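## Task

Slide carrier PC7 into tracks 1-6 of the loading rails until the lamp behind those tracks turns on. The carrier has to sit down in the tracks and stay there on its own, not because the robot is holding it. Then release it and pull the arm away.

## Robot and tools

Robot: a single seven-joint arm with a two-finger gripper. In every row and in every per-joint list of a result, the joints come in this order: waist, shoulder, upper arm roll, elbow, forearm roll, wrist pitch, wrist roll. Ignore any other ordering you might see elsewhere. Stated joint ranges in rad are: waist -6.283 to 6.283, shoulder -2.059 to 2.094, upper arm roll -6.283 to 6.283, elbow -0.192 to 3.927, forearm roll -6.283 to 6.283, wrist pitch -1.693 to 3.142, wrist roll -6.283 to 6.283. The real end of each joint may sit up to 0.010 rad away from the stated value in either direction.

Scene: the rails have 18 tracks, each labelled by a numbered tile in front of it. Seen from the arm's base, track 1 is the leftmost. The carrier begins loose in front of its target tracks, with its handle facing the base. At times something may briefly pull on a held part or shove a loose object.

Frame: the scene frame has its origin on the tabletop directly under the arm's base. +z points up, and +y is to the left when looking along +x. The base can be slightly tilted relative to the table. Positions are in metres, angles in radians.

Gripper: the fingers point along the gripper's +z axis and open and close along its y axis. end_effector_position is the point between the pads with the fingers closed, roughly 2 cm short of the fingertips. Closing pushes the tips about 10 mm further along +z. The printed hand position can be off, more so at long reach.

execute_actions(actions): actions is a list of actions, run in order. Each action is a table of 0 to 15 rows, and each row lasts one control step of 1/30 s. If a table has fewer than 15 rows, its last row repeats until 15 steps (0.5 s) have passed. Each row holds 8 numbers, each in [-1, 1]. The first seven are joint offsets in joint order, scaled so that 1.0 equals 2.036 rad. They are offsets from the joint angles at the start of that action, not from the previous row. For the first action in a call, that start is the last reported state. The eighth number is the gripper opening and is absolute: +1 is fully open, -1 is closed. An empty list only returns the current state and images. An action is refused if it would push a joint more than 0.010 rad beyond its range. If any action is malformed, or the first one fails this check, the whole call is refused and nothing moves. A joint asked past its real end is stopped there, and the result then reports "joint sent to its limit".

move(target, speed, blocking): target is one 8-number row in the same format. Its joint offsets are measured from the Joint positions in the most recent result that lists them, and the opening is absolute. All joints travel on paths that finish together, so the hand usually follows a curve. A path takes 0.5 to 10 s and stops short of its target if it would need longer. speed is the top speed in rad/s of the joint with the farthest to go, from 0.01 to 2, default 0.5. The move does not slow down when it meets an obstacle. Faster contact hits harder, and a target set deeper past the contact presses harder. With blocking=false the result comes back after 0.5 s while the arm keeps moving. Until a result shows that the move has ended, you must call wait or stop before any new execute_actions or move. The result adds a "move:" line with the outcome (done, off_target, moving, held or fault), limits=held or limits=none, and the joint farthest from its target.

wait(seconds): 0 to 10. The arm keeps its last command, and a running move carries on. Returns an execute_actions-style result. stop(): brakes a running move. It needs room to slow down, and the fingers keep moving. zoom_image(camera, region): camera is one of cam_head_left, cam_head_right, cam_high, cam_low or cam_wrist (all 896x504). region is [x0, y0, x1, y1] in image pixels with (0, 0) at top left, at most 504x504. finished_scene(scene): pass the current scene's number. This is final and reports whether the goal was met.

Motion limits: each joint target moves at no more than 3.14 rad/s. On each step, a target is kept within 0.623 rad of the measured angle. Targets that would put the hand more than 70 mm from where it is now get scaled back. Large offsets may therefore need several actions. "joint command not followed" means a clearance check changed the targets; mounting blocks and posts count as part of the arm.

Results: the state gives end_effector_position, end_effector_quat_wxyz and the velocities (m/s, rad/s). Joint positions and Joint velocities are listed in joint order, followed by the finger-pad gap in m (0.084 when fully open). Joint targets shows what the joints are currently being driven toward. grip_measured is the measured opening on the command scale. To keep a grip, command an opening well below it. Action calls also list joint readings at some steps, with HELD marking steps that were held back.

What to avoid: nothing may be knocked or placed off the table. Avoid drops, slips, slams, hard hits and very hard pushes. Push gently and slowly. Load limits (N m) are waist 44.5, shoulder 44.5, upper arm roll 26.7, elbow 26.7, forearm roll 26.7, wrist pitch 17.8, wrist roll 17.8. Reaching one triggers a torque fault: the arm backs off, holds for 10 s and skips the rest of the call. Holding loads heats the motors. A MOTOR HOT line appears from 65 °C, and at 80 °C an OVER-TEMPERATURE FAULT applies the brakes. Before ending a scene, confirm from the images that the lamp is lit and the carrier is seated, and make sure the gripper has released it and moved clear.

Each tool is called after ">>>" by a JSON object that holds its "method" and its "body".

## Session

>>> {"method": "execute_actions", "body": {"actions": []}}

Scene clock: 0.00 s.
end_effector_position=(+0.2419, +0.2733, +0.2087) grip_measured=+1.00 end_effector_quat_wxyz=(-0.258, +0.943, -0.008, -0.211) end_effector_velocity=(+0.000, +0.001, +0.001) end_effector_angular_velocity=(+0.002, -0.001, -0.001)
Joint names: [waist, shoulder, upper arm roll, elbow, forearm roll, wrist pitch, wrist roll]
Joint positions: [ 0.629 -0.383 -0.85   0.626  0.718  1.816 -0.623  0.084]
Joint velocities: [-0.001  0.     0.     0.001  0.002  0.002 -0.     0.   ]
Joint targets: [0.629 -0.383 -0.850 0.626 0.718 1.816 -0.623]

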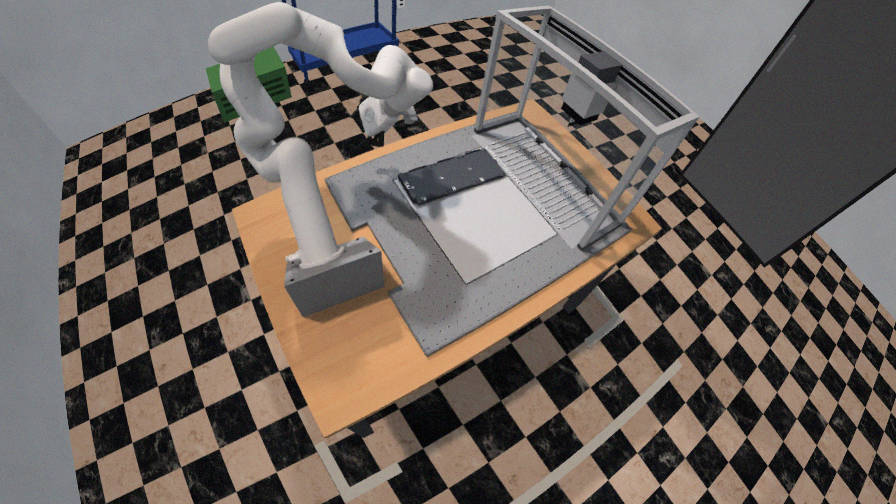

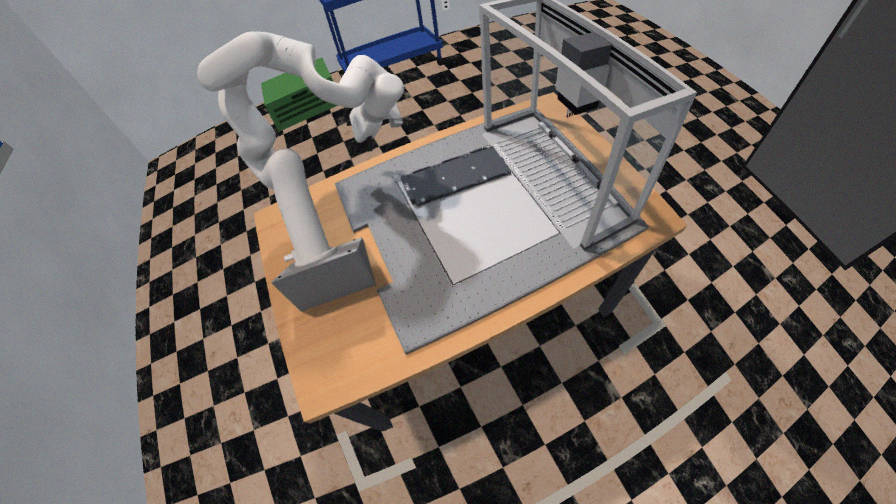

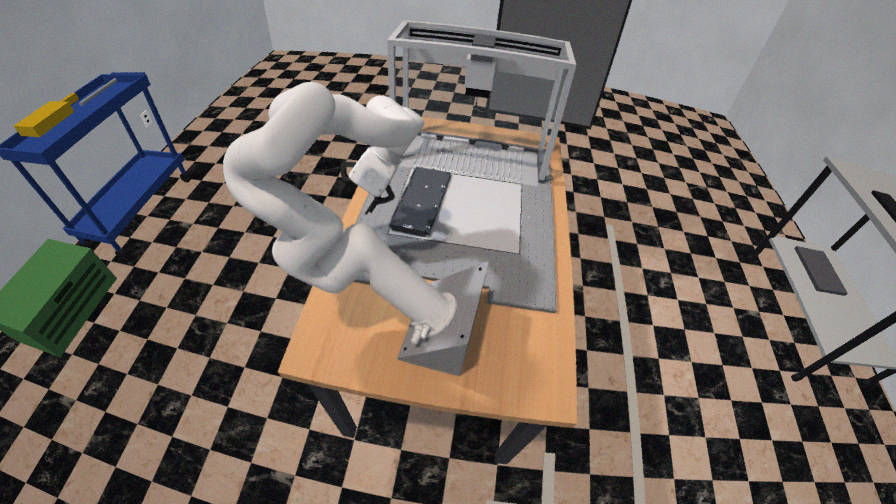

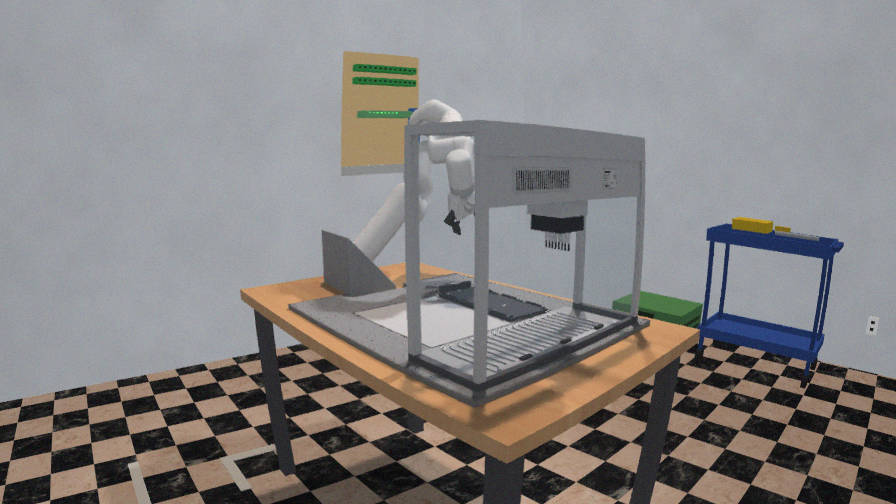

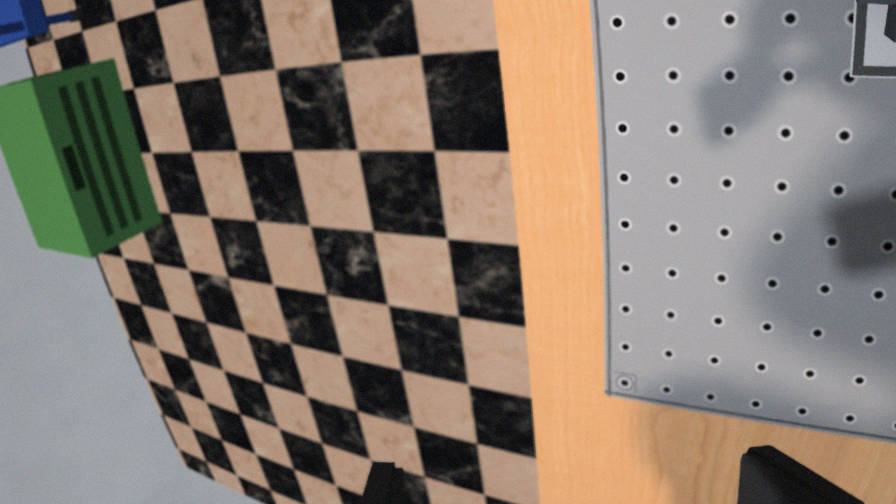

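>>> {"method": "zoom_image", "body": {"camera": "cam_high", "region": [340, 110, 580, 270]}}

>>> {"method": "zoom_image", "body": {"camera": "cam_head_left", "region": [360, 100, 660, 290]}}

>>> {"method": "zoom_image", "body": {"camera": "cam_low", "region": [340, 250, 660, 410]}}

Region (340, 110, 580, 270) of cam_high's 896x504 image, scaled by 2.100, with more detail than that image has.

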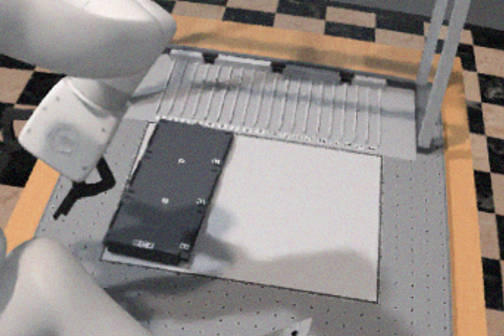

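Region (360, 100, 660, 290) of cam_head_left's 896x504 image, scaled by 1.680, with more detail than that image has; it fills the top 319 rows of this view, and the rest is white.

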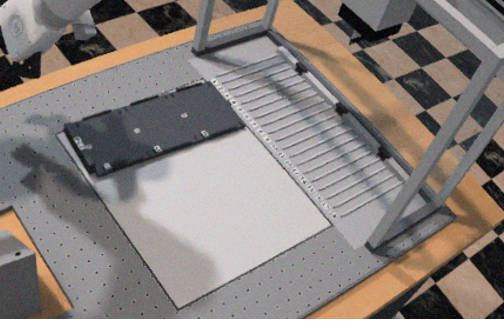

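Region (340, 250, 660, 410) of cam_low's 896x504 image, scaled by 1.575, with more detail than that image has.

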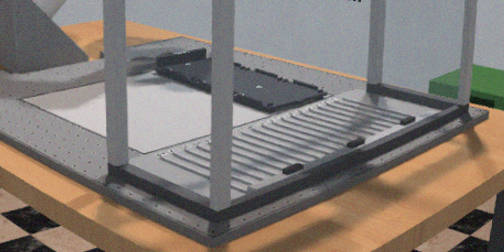

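>>> {"method": "zoom_image", "body": {"camera": "cam_head_left", "region": [385, 135, 525, 215]}}

>>> {"method": "zoom_image", "body": {"camera": "cam_head_right", "region": [385, 115, 565, 215]}}

>>> {"method": "zoom_image", "body": {"camera": "cam_high", "region": [375, 125, 495, 245]}}

>>> {"method": "zoom_image", "body": {"camera": "cam_low", "region": [420, 270, 620, 350]}}

Region (385, 135, 525, 215) of cam_head_left's 896x504 image, scaled by 3.600, with more detail than that image has; it fills the top 288 rows of this view, and the rest is white.

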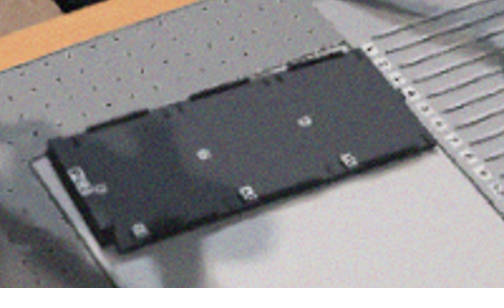

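Region (385, 115, 565, 215) of cam_head_right's 896x504 image, scaled by 2.800, with more detail than that image has.

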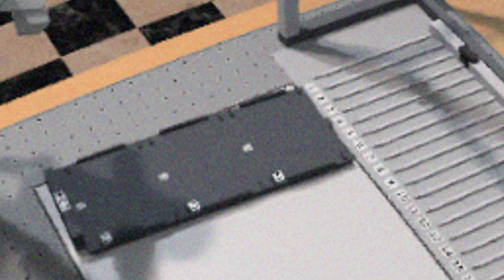

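Region (375, 125, 495, 245) of cam_high's 896x504 image, scaled by 4.200, with more detail than that image has.

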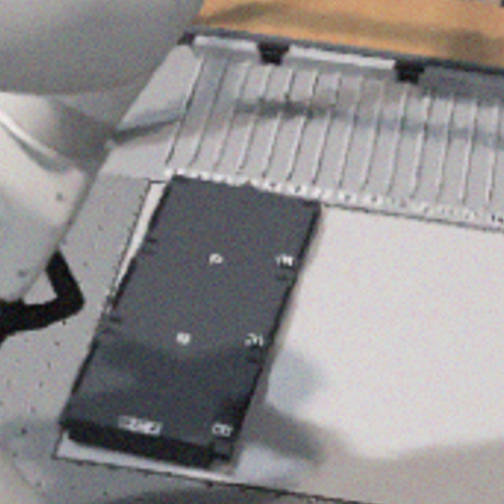

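Region (420, 270, 620, 350) of cam_low's 896x504 image, scaled by 2.520, with more detail than that image has; it fills the top 202 rows of this view, and the rest is white.

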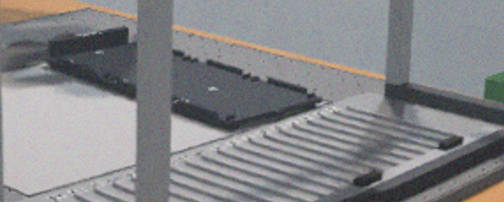

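>>> {"method": "move", "body": {"target": [0.6002,-0.2215,-0.4779,0.3915,-0.3527,-0.2674,-0.5715,1], "speed": 0.8}}

Scene clock: 122.17 s.
end_effector_position=(+0.5299, +0.0800, +0.2795) grip_measured=+1.00 end_effector_quat_wxyz=(-0.001, +0.707, +0.707, +0.000) end_effector_velocity=(+0.001, -0.000, -0.001) end_effector_angular_velocity=(-0.000, +0.001, +0.003)
Joint names: [waist, shoulder, upper arm roll, elbow, forearm roll, wrist pitch, wrist roll]
Joint positions: [ 1.85  -0.834 -1.822  1.423 -0.     1.272 -1.787  0.084]
Joint velocities: [ 0.004 -0.002 -0.002  0.    -0.001 -0.002 -0.002 -0.   ]
Joint targets: [1.850 -0.834 -1.823 1.423 -0.000 1.272 -1.787]
move: done; limits=none; farthest joint: the waist, 0.001 radians from its target (1.222 radians at the start)
camera_calibration (this result's frames):
cam_wrist: T_world_to_cam=[[0.999913, -0.0122902, -0.00485516, -0.494409], [-0.012312, -0.999914, -0.00450053, 0.154382], [-0.00479943, 0.00455991, -0.999978, 0.407366], [0, 0, 0, 1]] pos_world=[0.498222, 0.146435, 0.405651]

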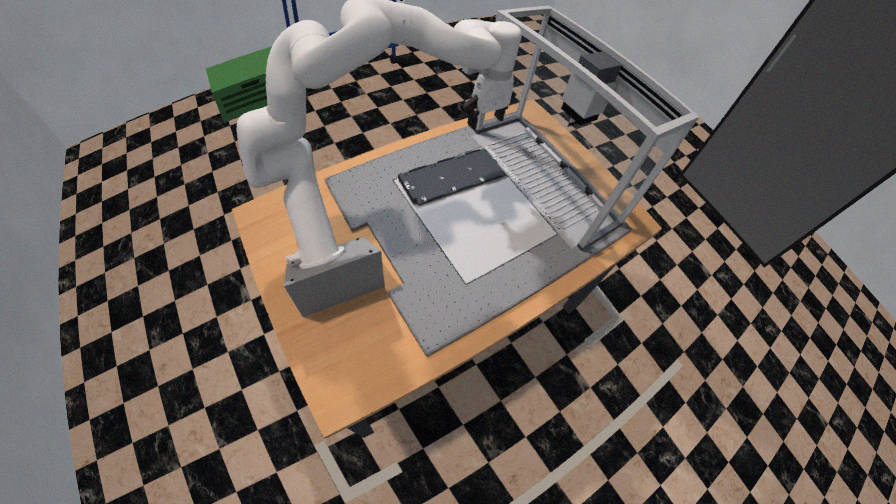

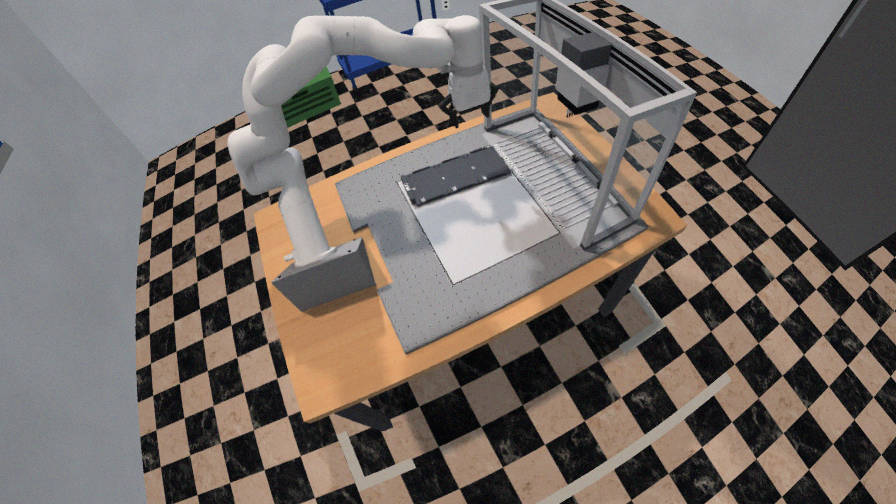

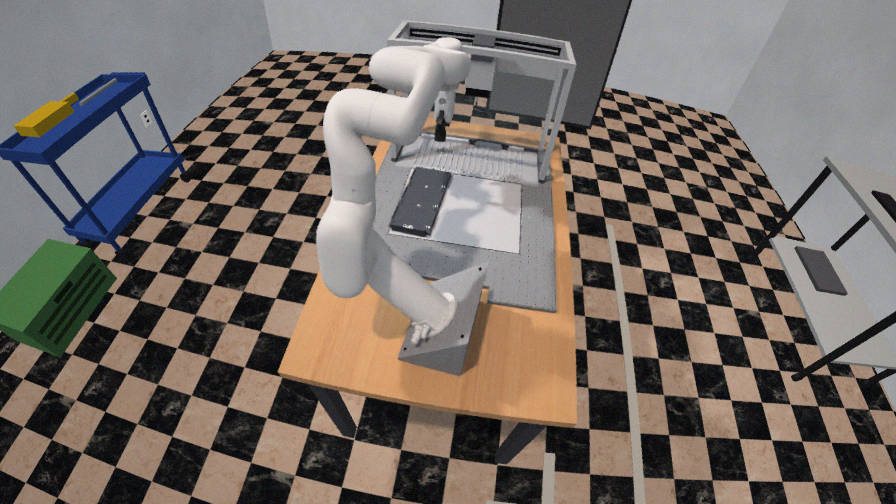

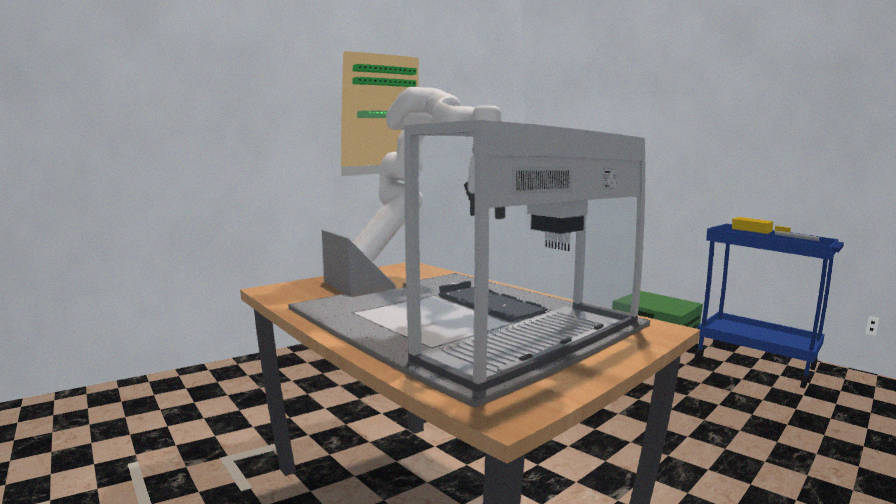

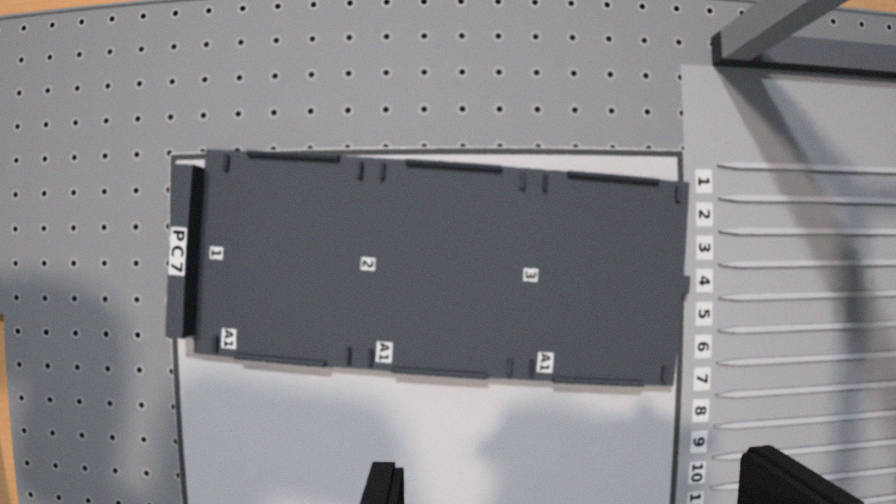

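>>> {"method": "zoom_image", "body": {"camera": "cam_wrist", "region": [620, 140, 896, 400]}}

>>> {"method": "zoom_image", "body": {"camera": "cam_wrist", "region": [130, 130, 390, 390]}}

>>> {"method": "zoom_image", "body": {"camera": "cam_low", "region": [425, 270, 565, 330]}}

Region (620, 140, 896, 400) of cam_wrist's 896x504 image, scaled by 1.826, with more detail than that image has; it fills the top 475 rows of this view, and the rest is white.

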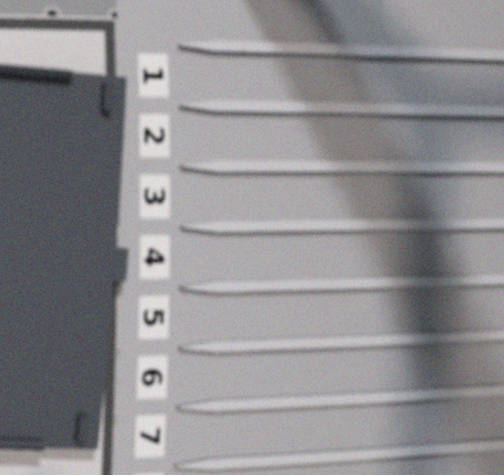

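Region (130, 130, 390, 390) of cam_wrist's 896x504 image, scaled by 1.938, with more detail than that image has.

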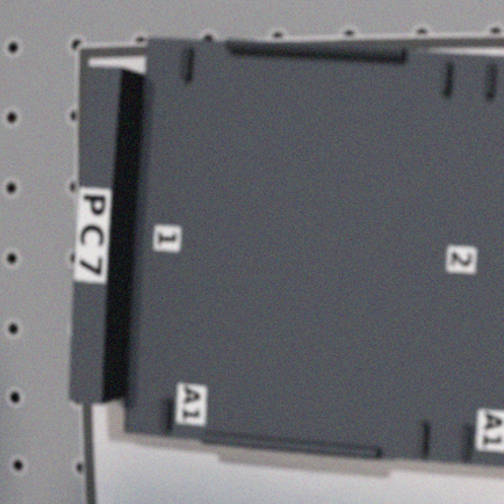

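Region (425, 270, 565, 330) of cam_low's 896x504 image, scaled by 3.600, with more detail than that image has; it fills the top 216 rows of this view, and the rest is white.

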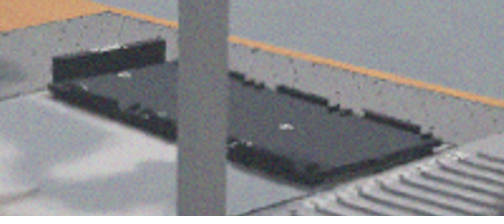

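>>> {"method": "move", "body": {"target": [-0.2521,0.0051,0.2143,-0.5320,0,-0.3470,0.0811,0.2], "speed": 0.7}}

Scene clock: 226.40 s.
end_effector_position=(+0.3278, +0.1509, +0.0746) grip_measured=+0.19 end_effector_quat_wxyz=(-0.000, +0.735, +0.678, +0.000) end_effector_velocity=(-0.001, +0.000, -0.001) end_effector_angular_velocity=(+0.000, +0.001, -0.001)
Joint names: [waist, shoulder, upper arm roll, elbow, forearm roll, wrist pitch, wrist roll]
Joint positions: [ 1.337 -0.823 -1.386  0.34  -0.     0.565 -1.621  0.052]
Joint velocities: [-0.001  0.     0.    -0.003  0.001 -0.001 -0.     0.   ]
Joint targets: [1.337 -0.823 -1.386 0.340 -0.000 0.565 -1.621]
move: done; limits=none; farthest joint: the upper arm roll, 0.001 radians from its target (0.437 radians at the start)
camera_calibration (this result's frames):
cam_wrist: T_world_to_cam=[[0.99562, -0.0933881, -0.00446955, -0.278807], [-0.0934058, -0.99562, -0.00393649, 0.247815], [-0.00408235, 0.00433673, -0.999982, 0.201016], [0, 0, 0, 1]] pos_world=[0.301554, 0.219821, 0.200742]

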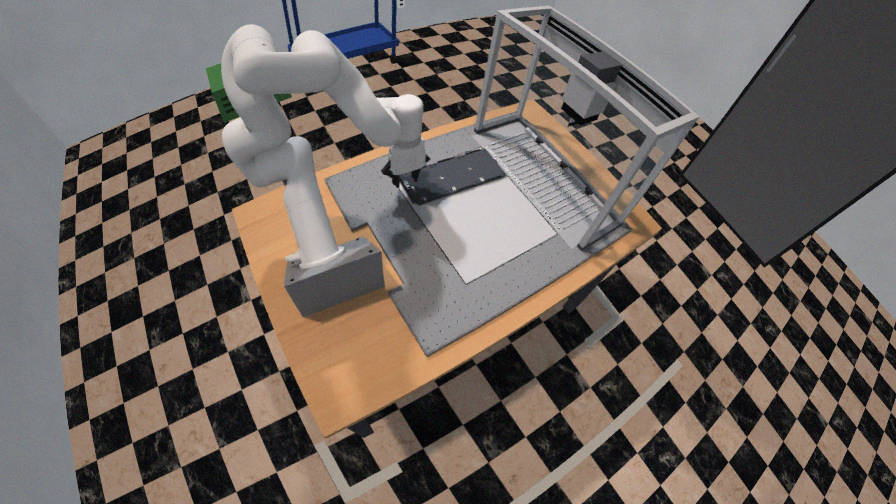

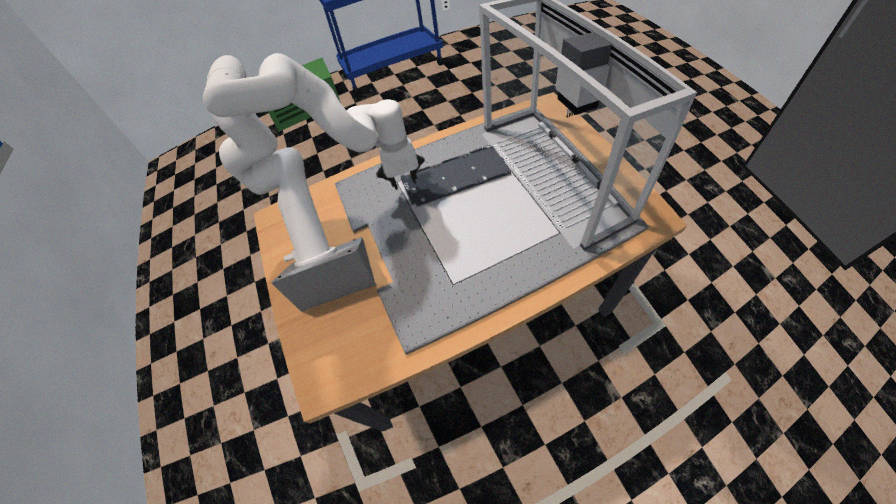

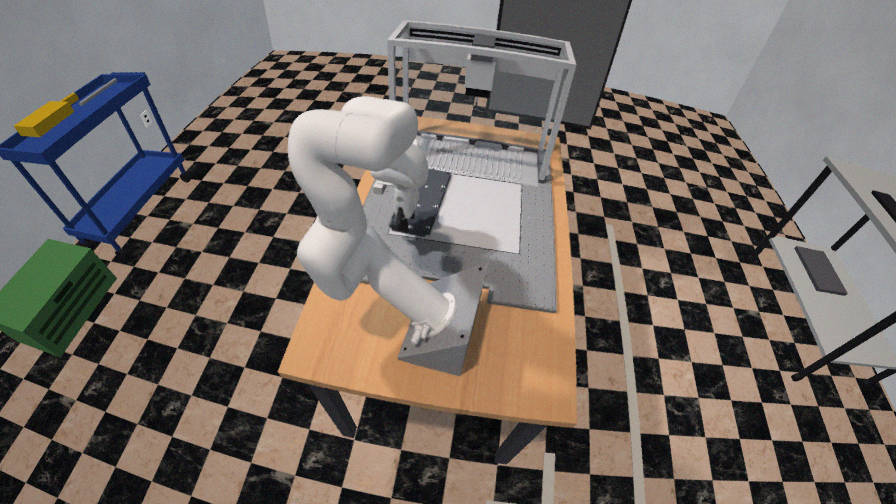

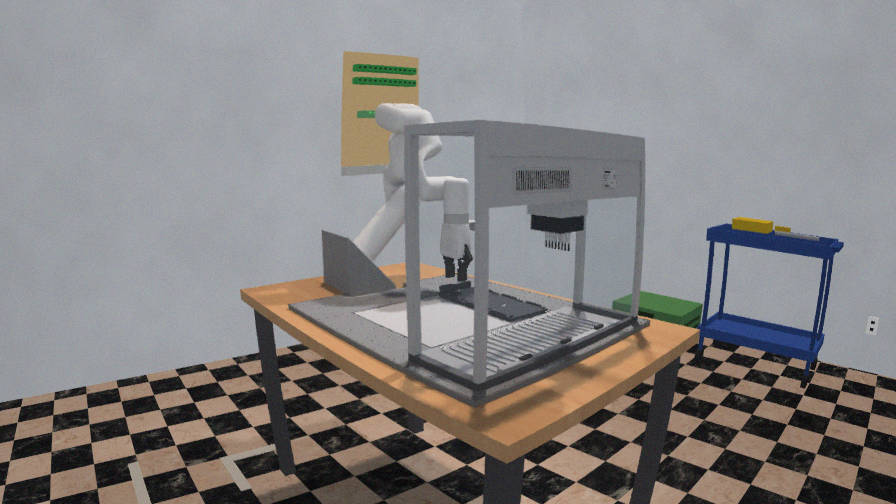

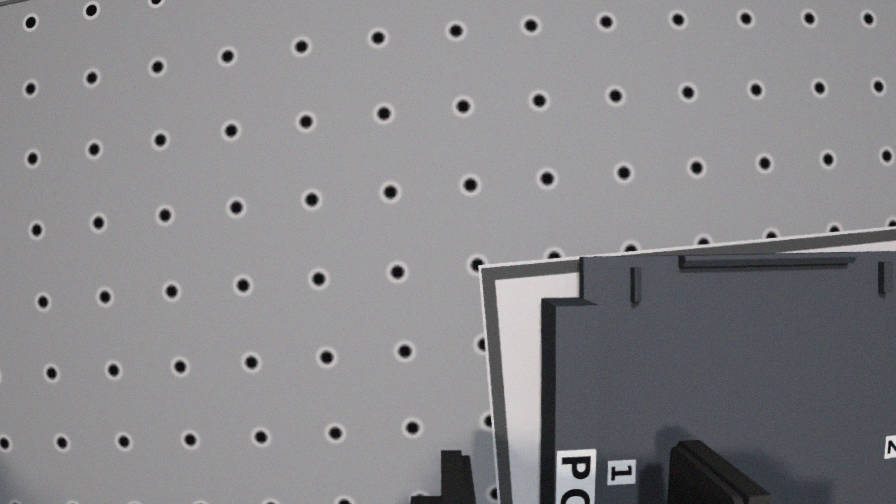

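>>> {"method": "zoom_image", "body": {"camera": "cam_low", "region": [425, 240, 505, 310]}}

Region (425, 240, 505, 310) of cam_low's 896x504 image, scaled by 6.300, with more detail than that image has; it fills the top 441 rows of this view, and the rest is white.

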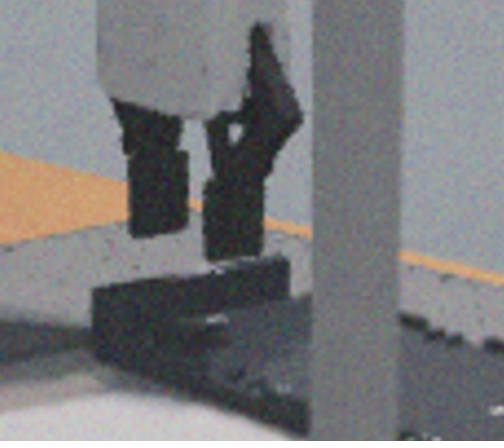

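>>> {"method": "move", "body": {"target": [0.0759,0.0070,-0.0515,-0.0002,0,-0.0557,0,0.2], "speed": 0.2}}

>>> {"method": "zoom_image", "body": {"camera": "cam_low", "region": [425, 240, 505, 310]}}

Scene clock: 257.63 s.
end_effector_position=(+0.3318, +0.1509, +0.0477) grip_measured=+0.19 end_effector_quat_wxyz=(-0.001, +0.735, +0.679, +0.000) end_effector_velocity=(-0.000, +0.000, -0.000) end_effector_angular_velocity=(+0.000, +0.001, -0.001)
Joint names: [waist, shoulder, upper arm roll, elbow, forearm roll, wrist pitch, wrist roll]
Joint positions: [ 1.491 -0.809 -1.491  0.34  -0.     0.452 -1.621  0.052]
Joint velocities: [ 0.002  0.    -0.002  0.     0.    -0.     0.    -0.   ]
Joint targets: [1.491 -0.809 -1.491 0.340 -0.000 0.452 -1.621]
move: done; limits=none; farthest joint: the waist, 0.001 radians from its target (0.155 radians at the start)
camera_calibration (this result's frames):
cam_wrist: T_world_to_cam=[[0.995721, -0.092294, -0.00463, -0.283091], [-0.0923149, -0.99572, -0.00452085, 0.247744], [-0.00419293, 0.00492892, -0.999979, 0.174078], [0, 0, 0, 1]] pos_world=[0.30548, 0.219698, 0.173884]

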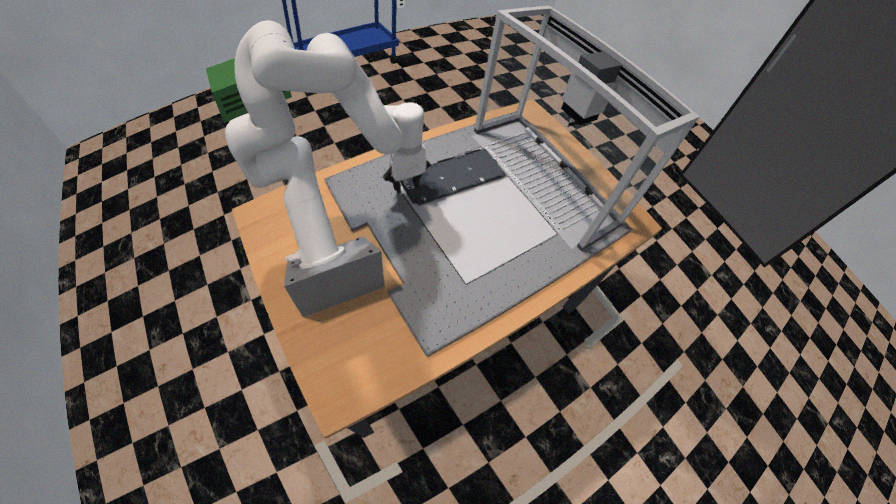

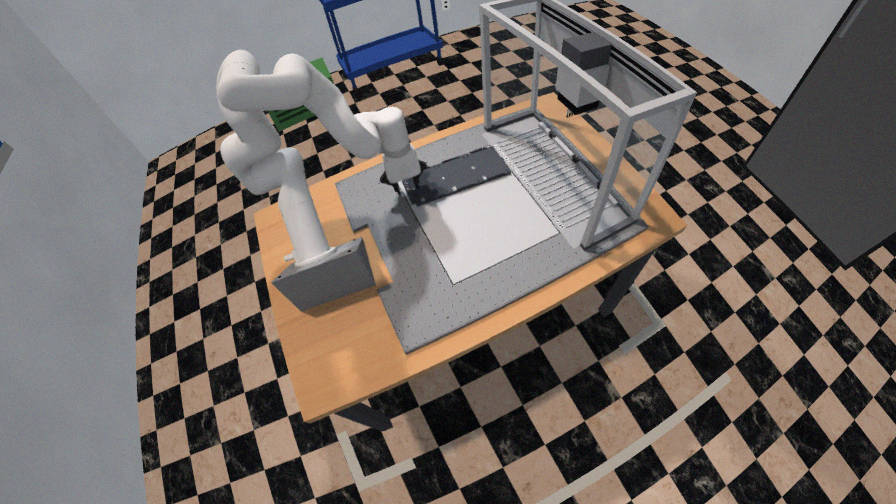

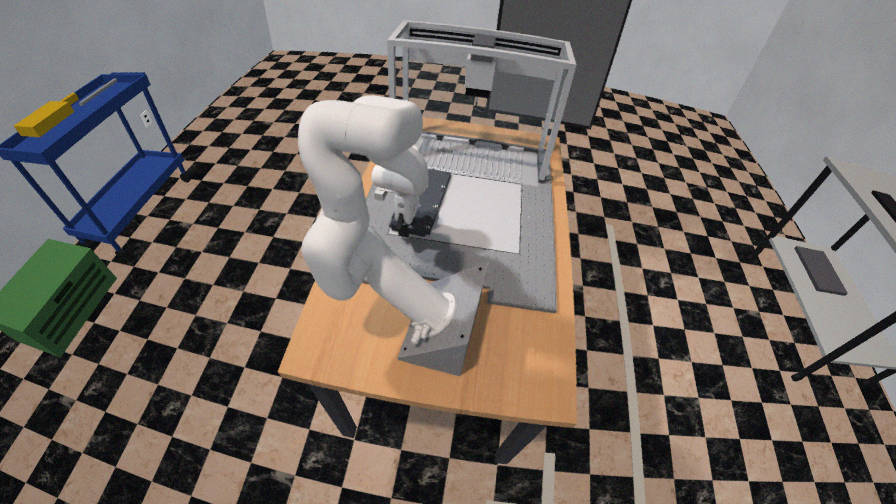

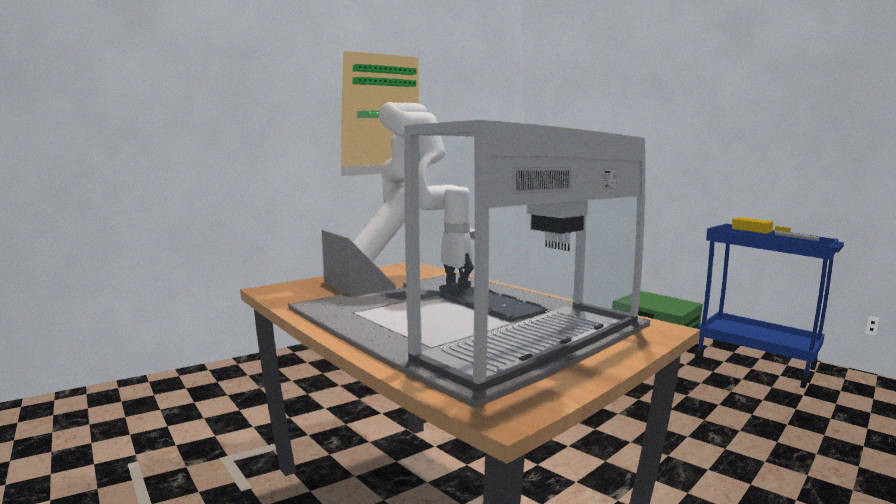

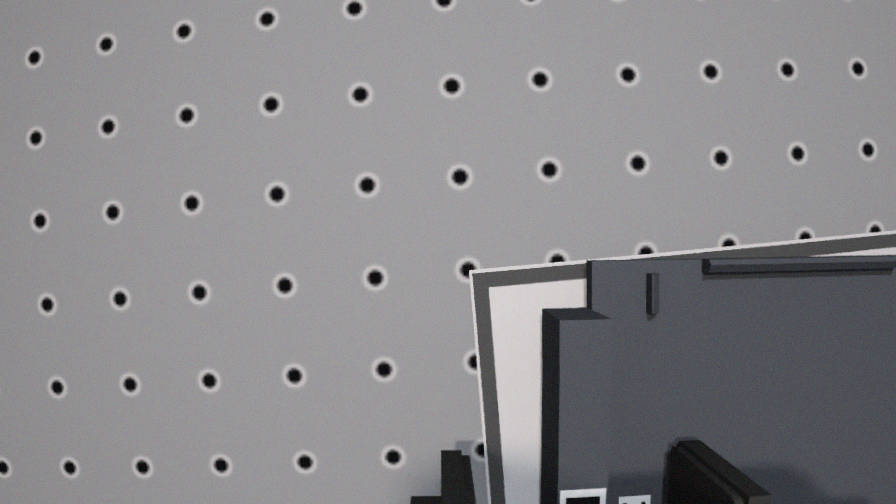

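Region (425, 240, 505, 310) of cam_low's 896x504 image, scaled by 6.300, with more detail than that image has; it fills the top 441 rows of this view, and the rest is white.

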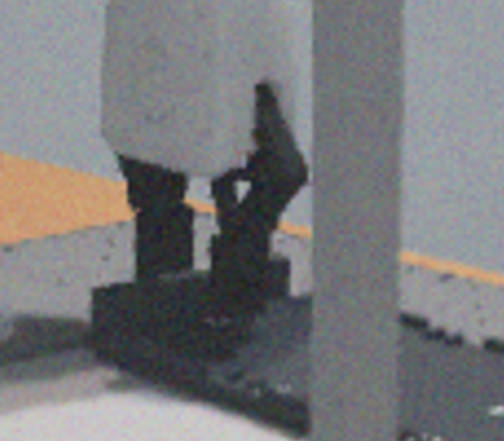

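>>> {"method": "execute_actions", "body": {"actions": [[[0.002,0.0001,-0.0014,0,0,-0.0015,0,0.1],[0.004,0.0002,-0.0028,0,0,-0.003,0,0.0],[0.006,0.0003,-0.0042,0,0,-0.0045,0,-0.1],[0.0084,0.0004,-0.0057,0,0,-0.0062,0,-0.2],[0.0084,0.0004,-0.0057,0,0,-0.0062,0,-0.3],[0.0084,0.0004,-0.0057,0,0,-0.0062,0,-0.4],[0.0084,0.0004,-0.0057,0,0,-0.0062,0,-0.45],[0.0084,0.0004,-0.0057,0,0,-0.0062,0,-0.5],[0.0084,0.0004,-0.0057,0,0,-0.0062,0,-0.55],[0.0084,0.0004,-0.0057,0,0,-0.0062,0,-0.6]],[[0,0,0,0,0,0,0,-0.63],[0,0,0,0,0,0,0,-0.66],[0,0,0,0,0,0,0,-0.69],[0,0,0,0,0,0,0,-0.72],[0,0,0,0,0,0,0,-0.75],[0,0,0,0,0,0,0,-0.78],[0,0,0,0,0,0,0,-0.81],[0,0,0,0,0,0,0,-0.85],[0,0,0,0,0,0,0,-0.9],[0,0,0,0,0,0,0,-0.95],[0,0,0,0,0,0,0,-1]]]}}

Scene clock: 282.40 s.
end_effector_position=(+0.3334, +0.1506, +0.0456) grip_measured=-0.74 end_effector_quat_wxyz=(+0.001, +0.735, +0.678, +0.002) end_effector_velocity=(+0.000, -0.000, +0.000) end_effector_angular_velocity=(-0.000, -0.001, -0.000)
Joint names: [waist, shoulder, upper arm roll, elbow, forearm roll, wrist pitch, wrist roll]
Joint positions: [ 1.507 -0.808 -1.503  0.342 -0.     0.439 -1.621  0.012]
Joint velocities: [-0.     0.    -0.     0.001 -0.    -0.001  0.    -0.   ]
Joint targets: [1.507 -0.808 -1.502 0.342 -0.000 0.439 -1.621]
Step readings (joint positions; steps 1 to 15: 1st action; 16 to 30: 2nd action):
0: [1.491 -0.809 -1.491 0.340 -0.000 0.452 -1.621]
1: [1.491 -0.809 -1.491 0.340 -0.000 0.452 -1.621]
2: [1.492 -0.809 -1.492 0.340 -0.000 0.451 -1.621]
4: [1.496 -0.809 -1.495 0.340 -0.000 0.448 -1.621]
8: [1.505 -0.808 -1.501 0.342 -0.000 0.440 -1.621]
15: [1.507 -0.808 -1.502 0.342 -0.000 0.439 -1.621]
16: [1.507 -0.808 -1.502 0.342 -0.000 0.439 -1.622]
17: [1.507 -0.809 -1.502 0.342 -0.000 0.439 -1.622]
19: [1.506 -0.809 -1.502 0.341 -0.000 0.440 -1.622]
23: [1.507 -0.808 -1.502 0.342 -0.000 0.439 -1.622]
30: Joint positions above
camera_calibration (this result's frames):
cam_wrist: T_world_to_cam=[[0.995694, -0.0926998, -0.00100526, -0.284887], [-0.0927034, -0.995683, -0.00457962, 0.247708], [-0.00057639, 0.00465309, -0.999989, 0.170857], [0, 0, 0, 1]] pos_world=[0.306722, 0.219434, 0.171703]

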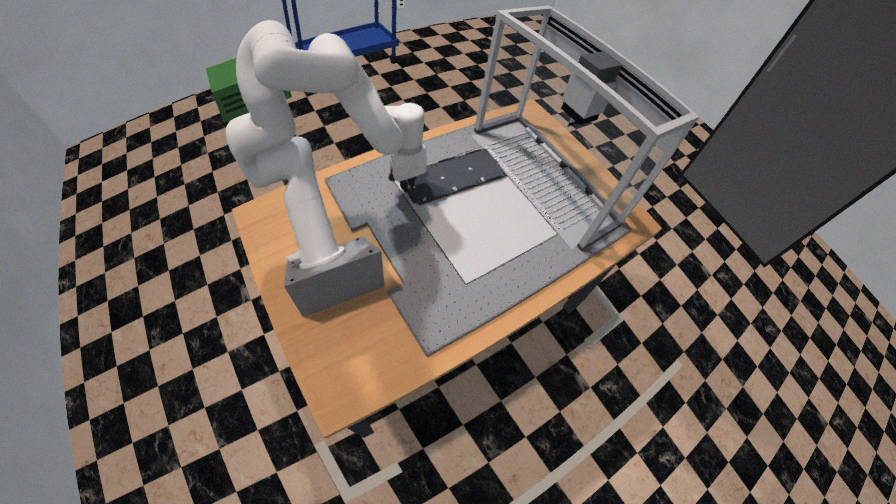

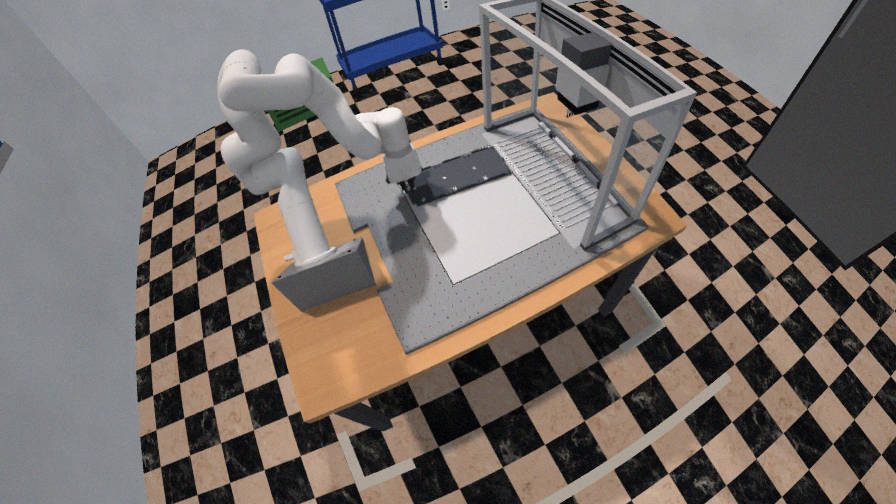

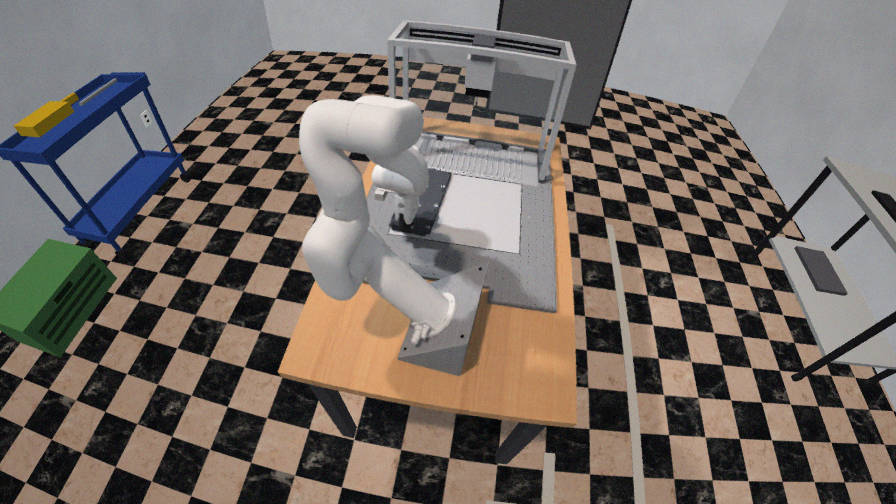

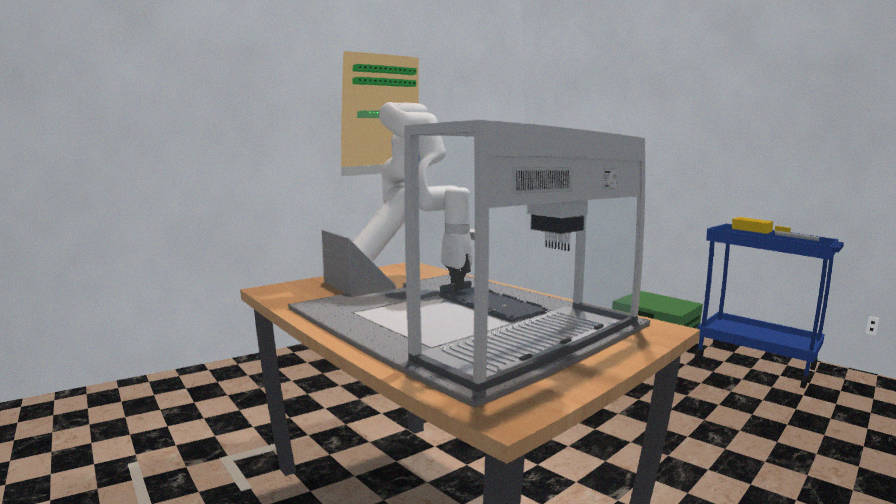

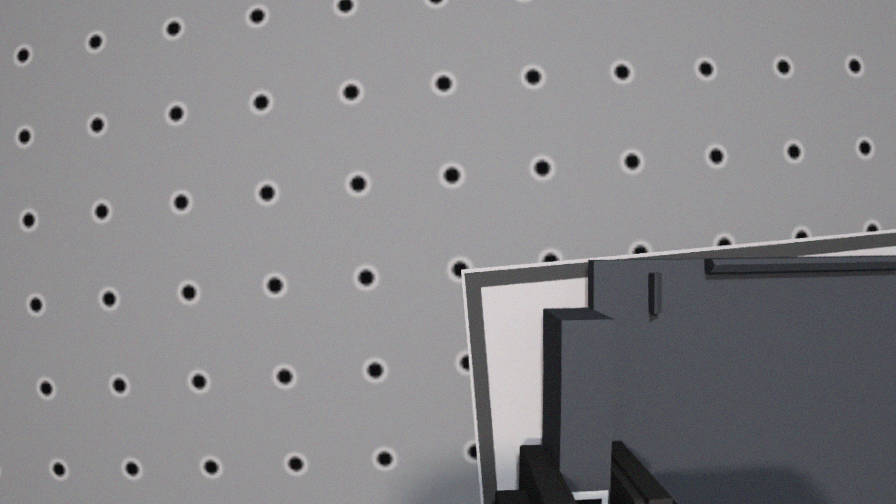

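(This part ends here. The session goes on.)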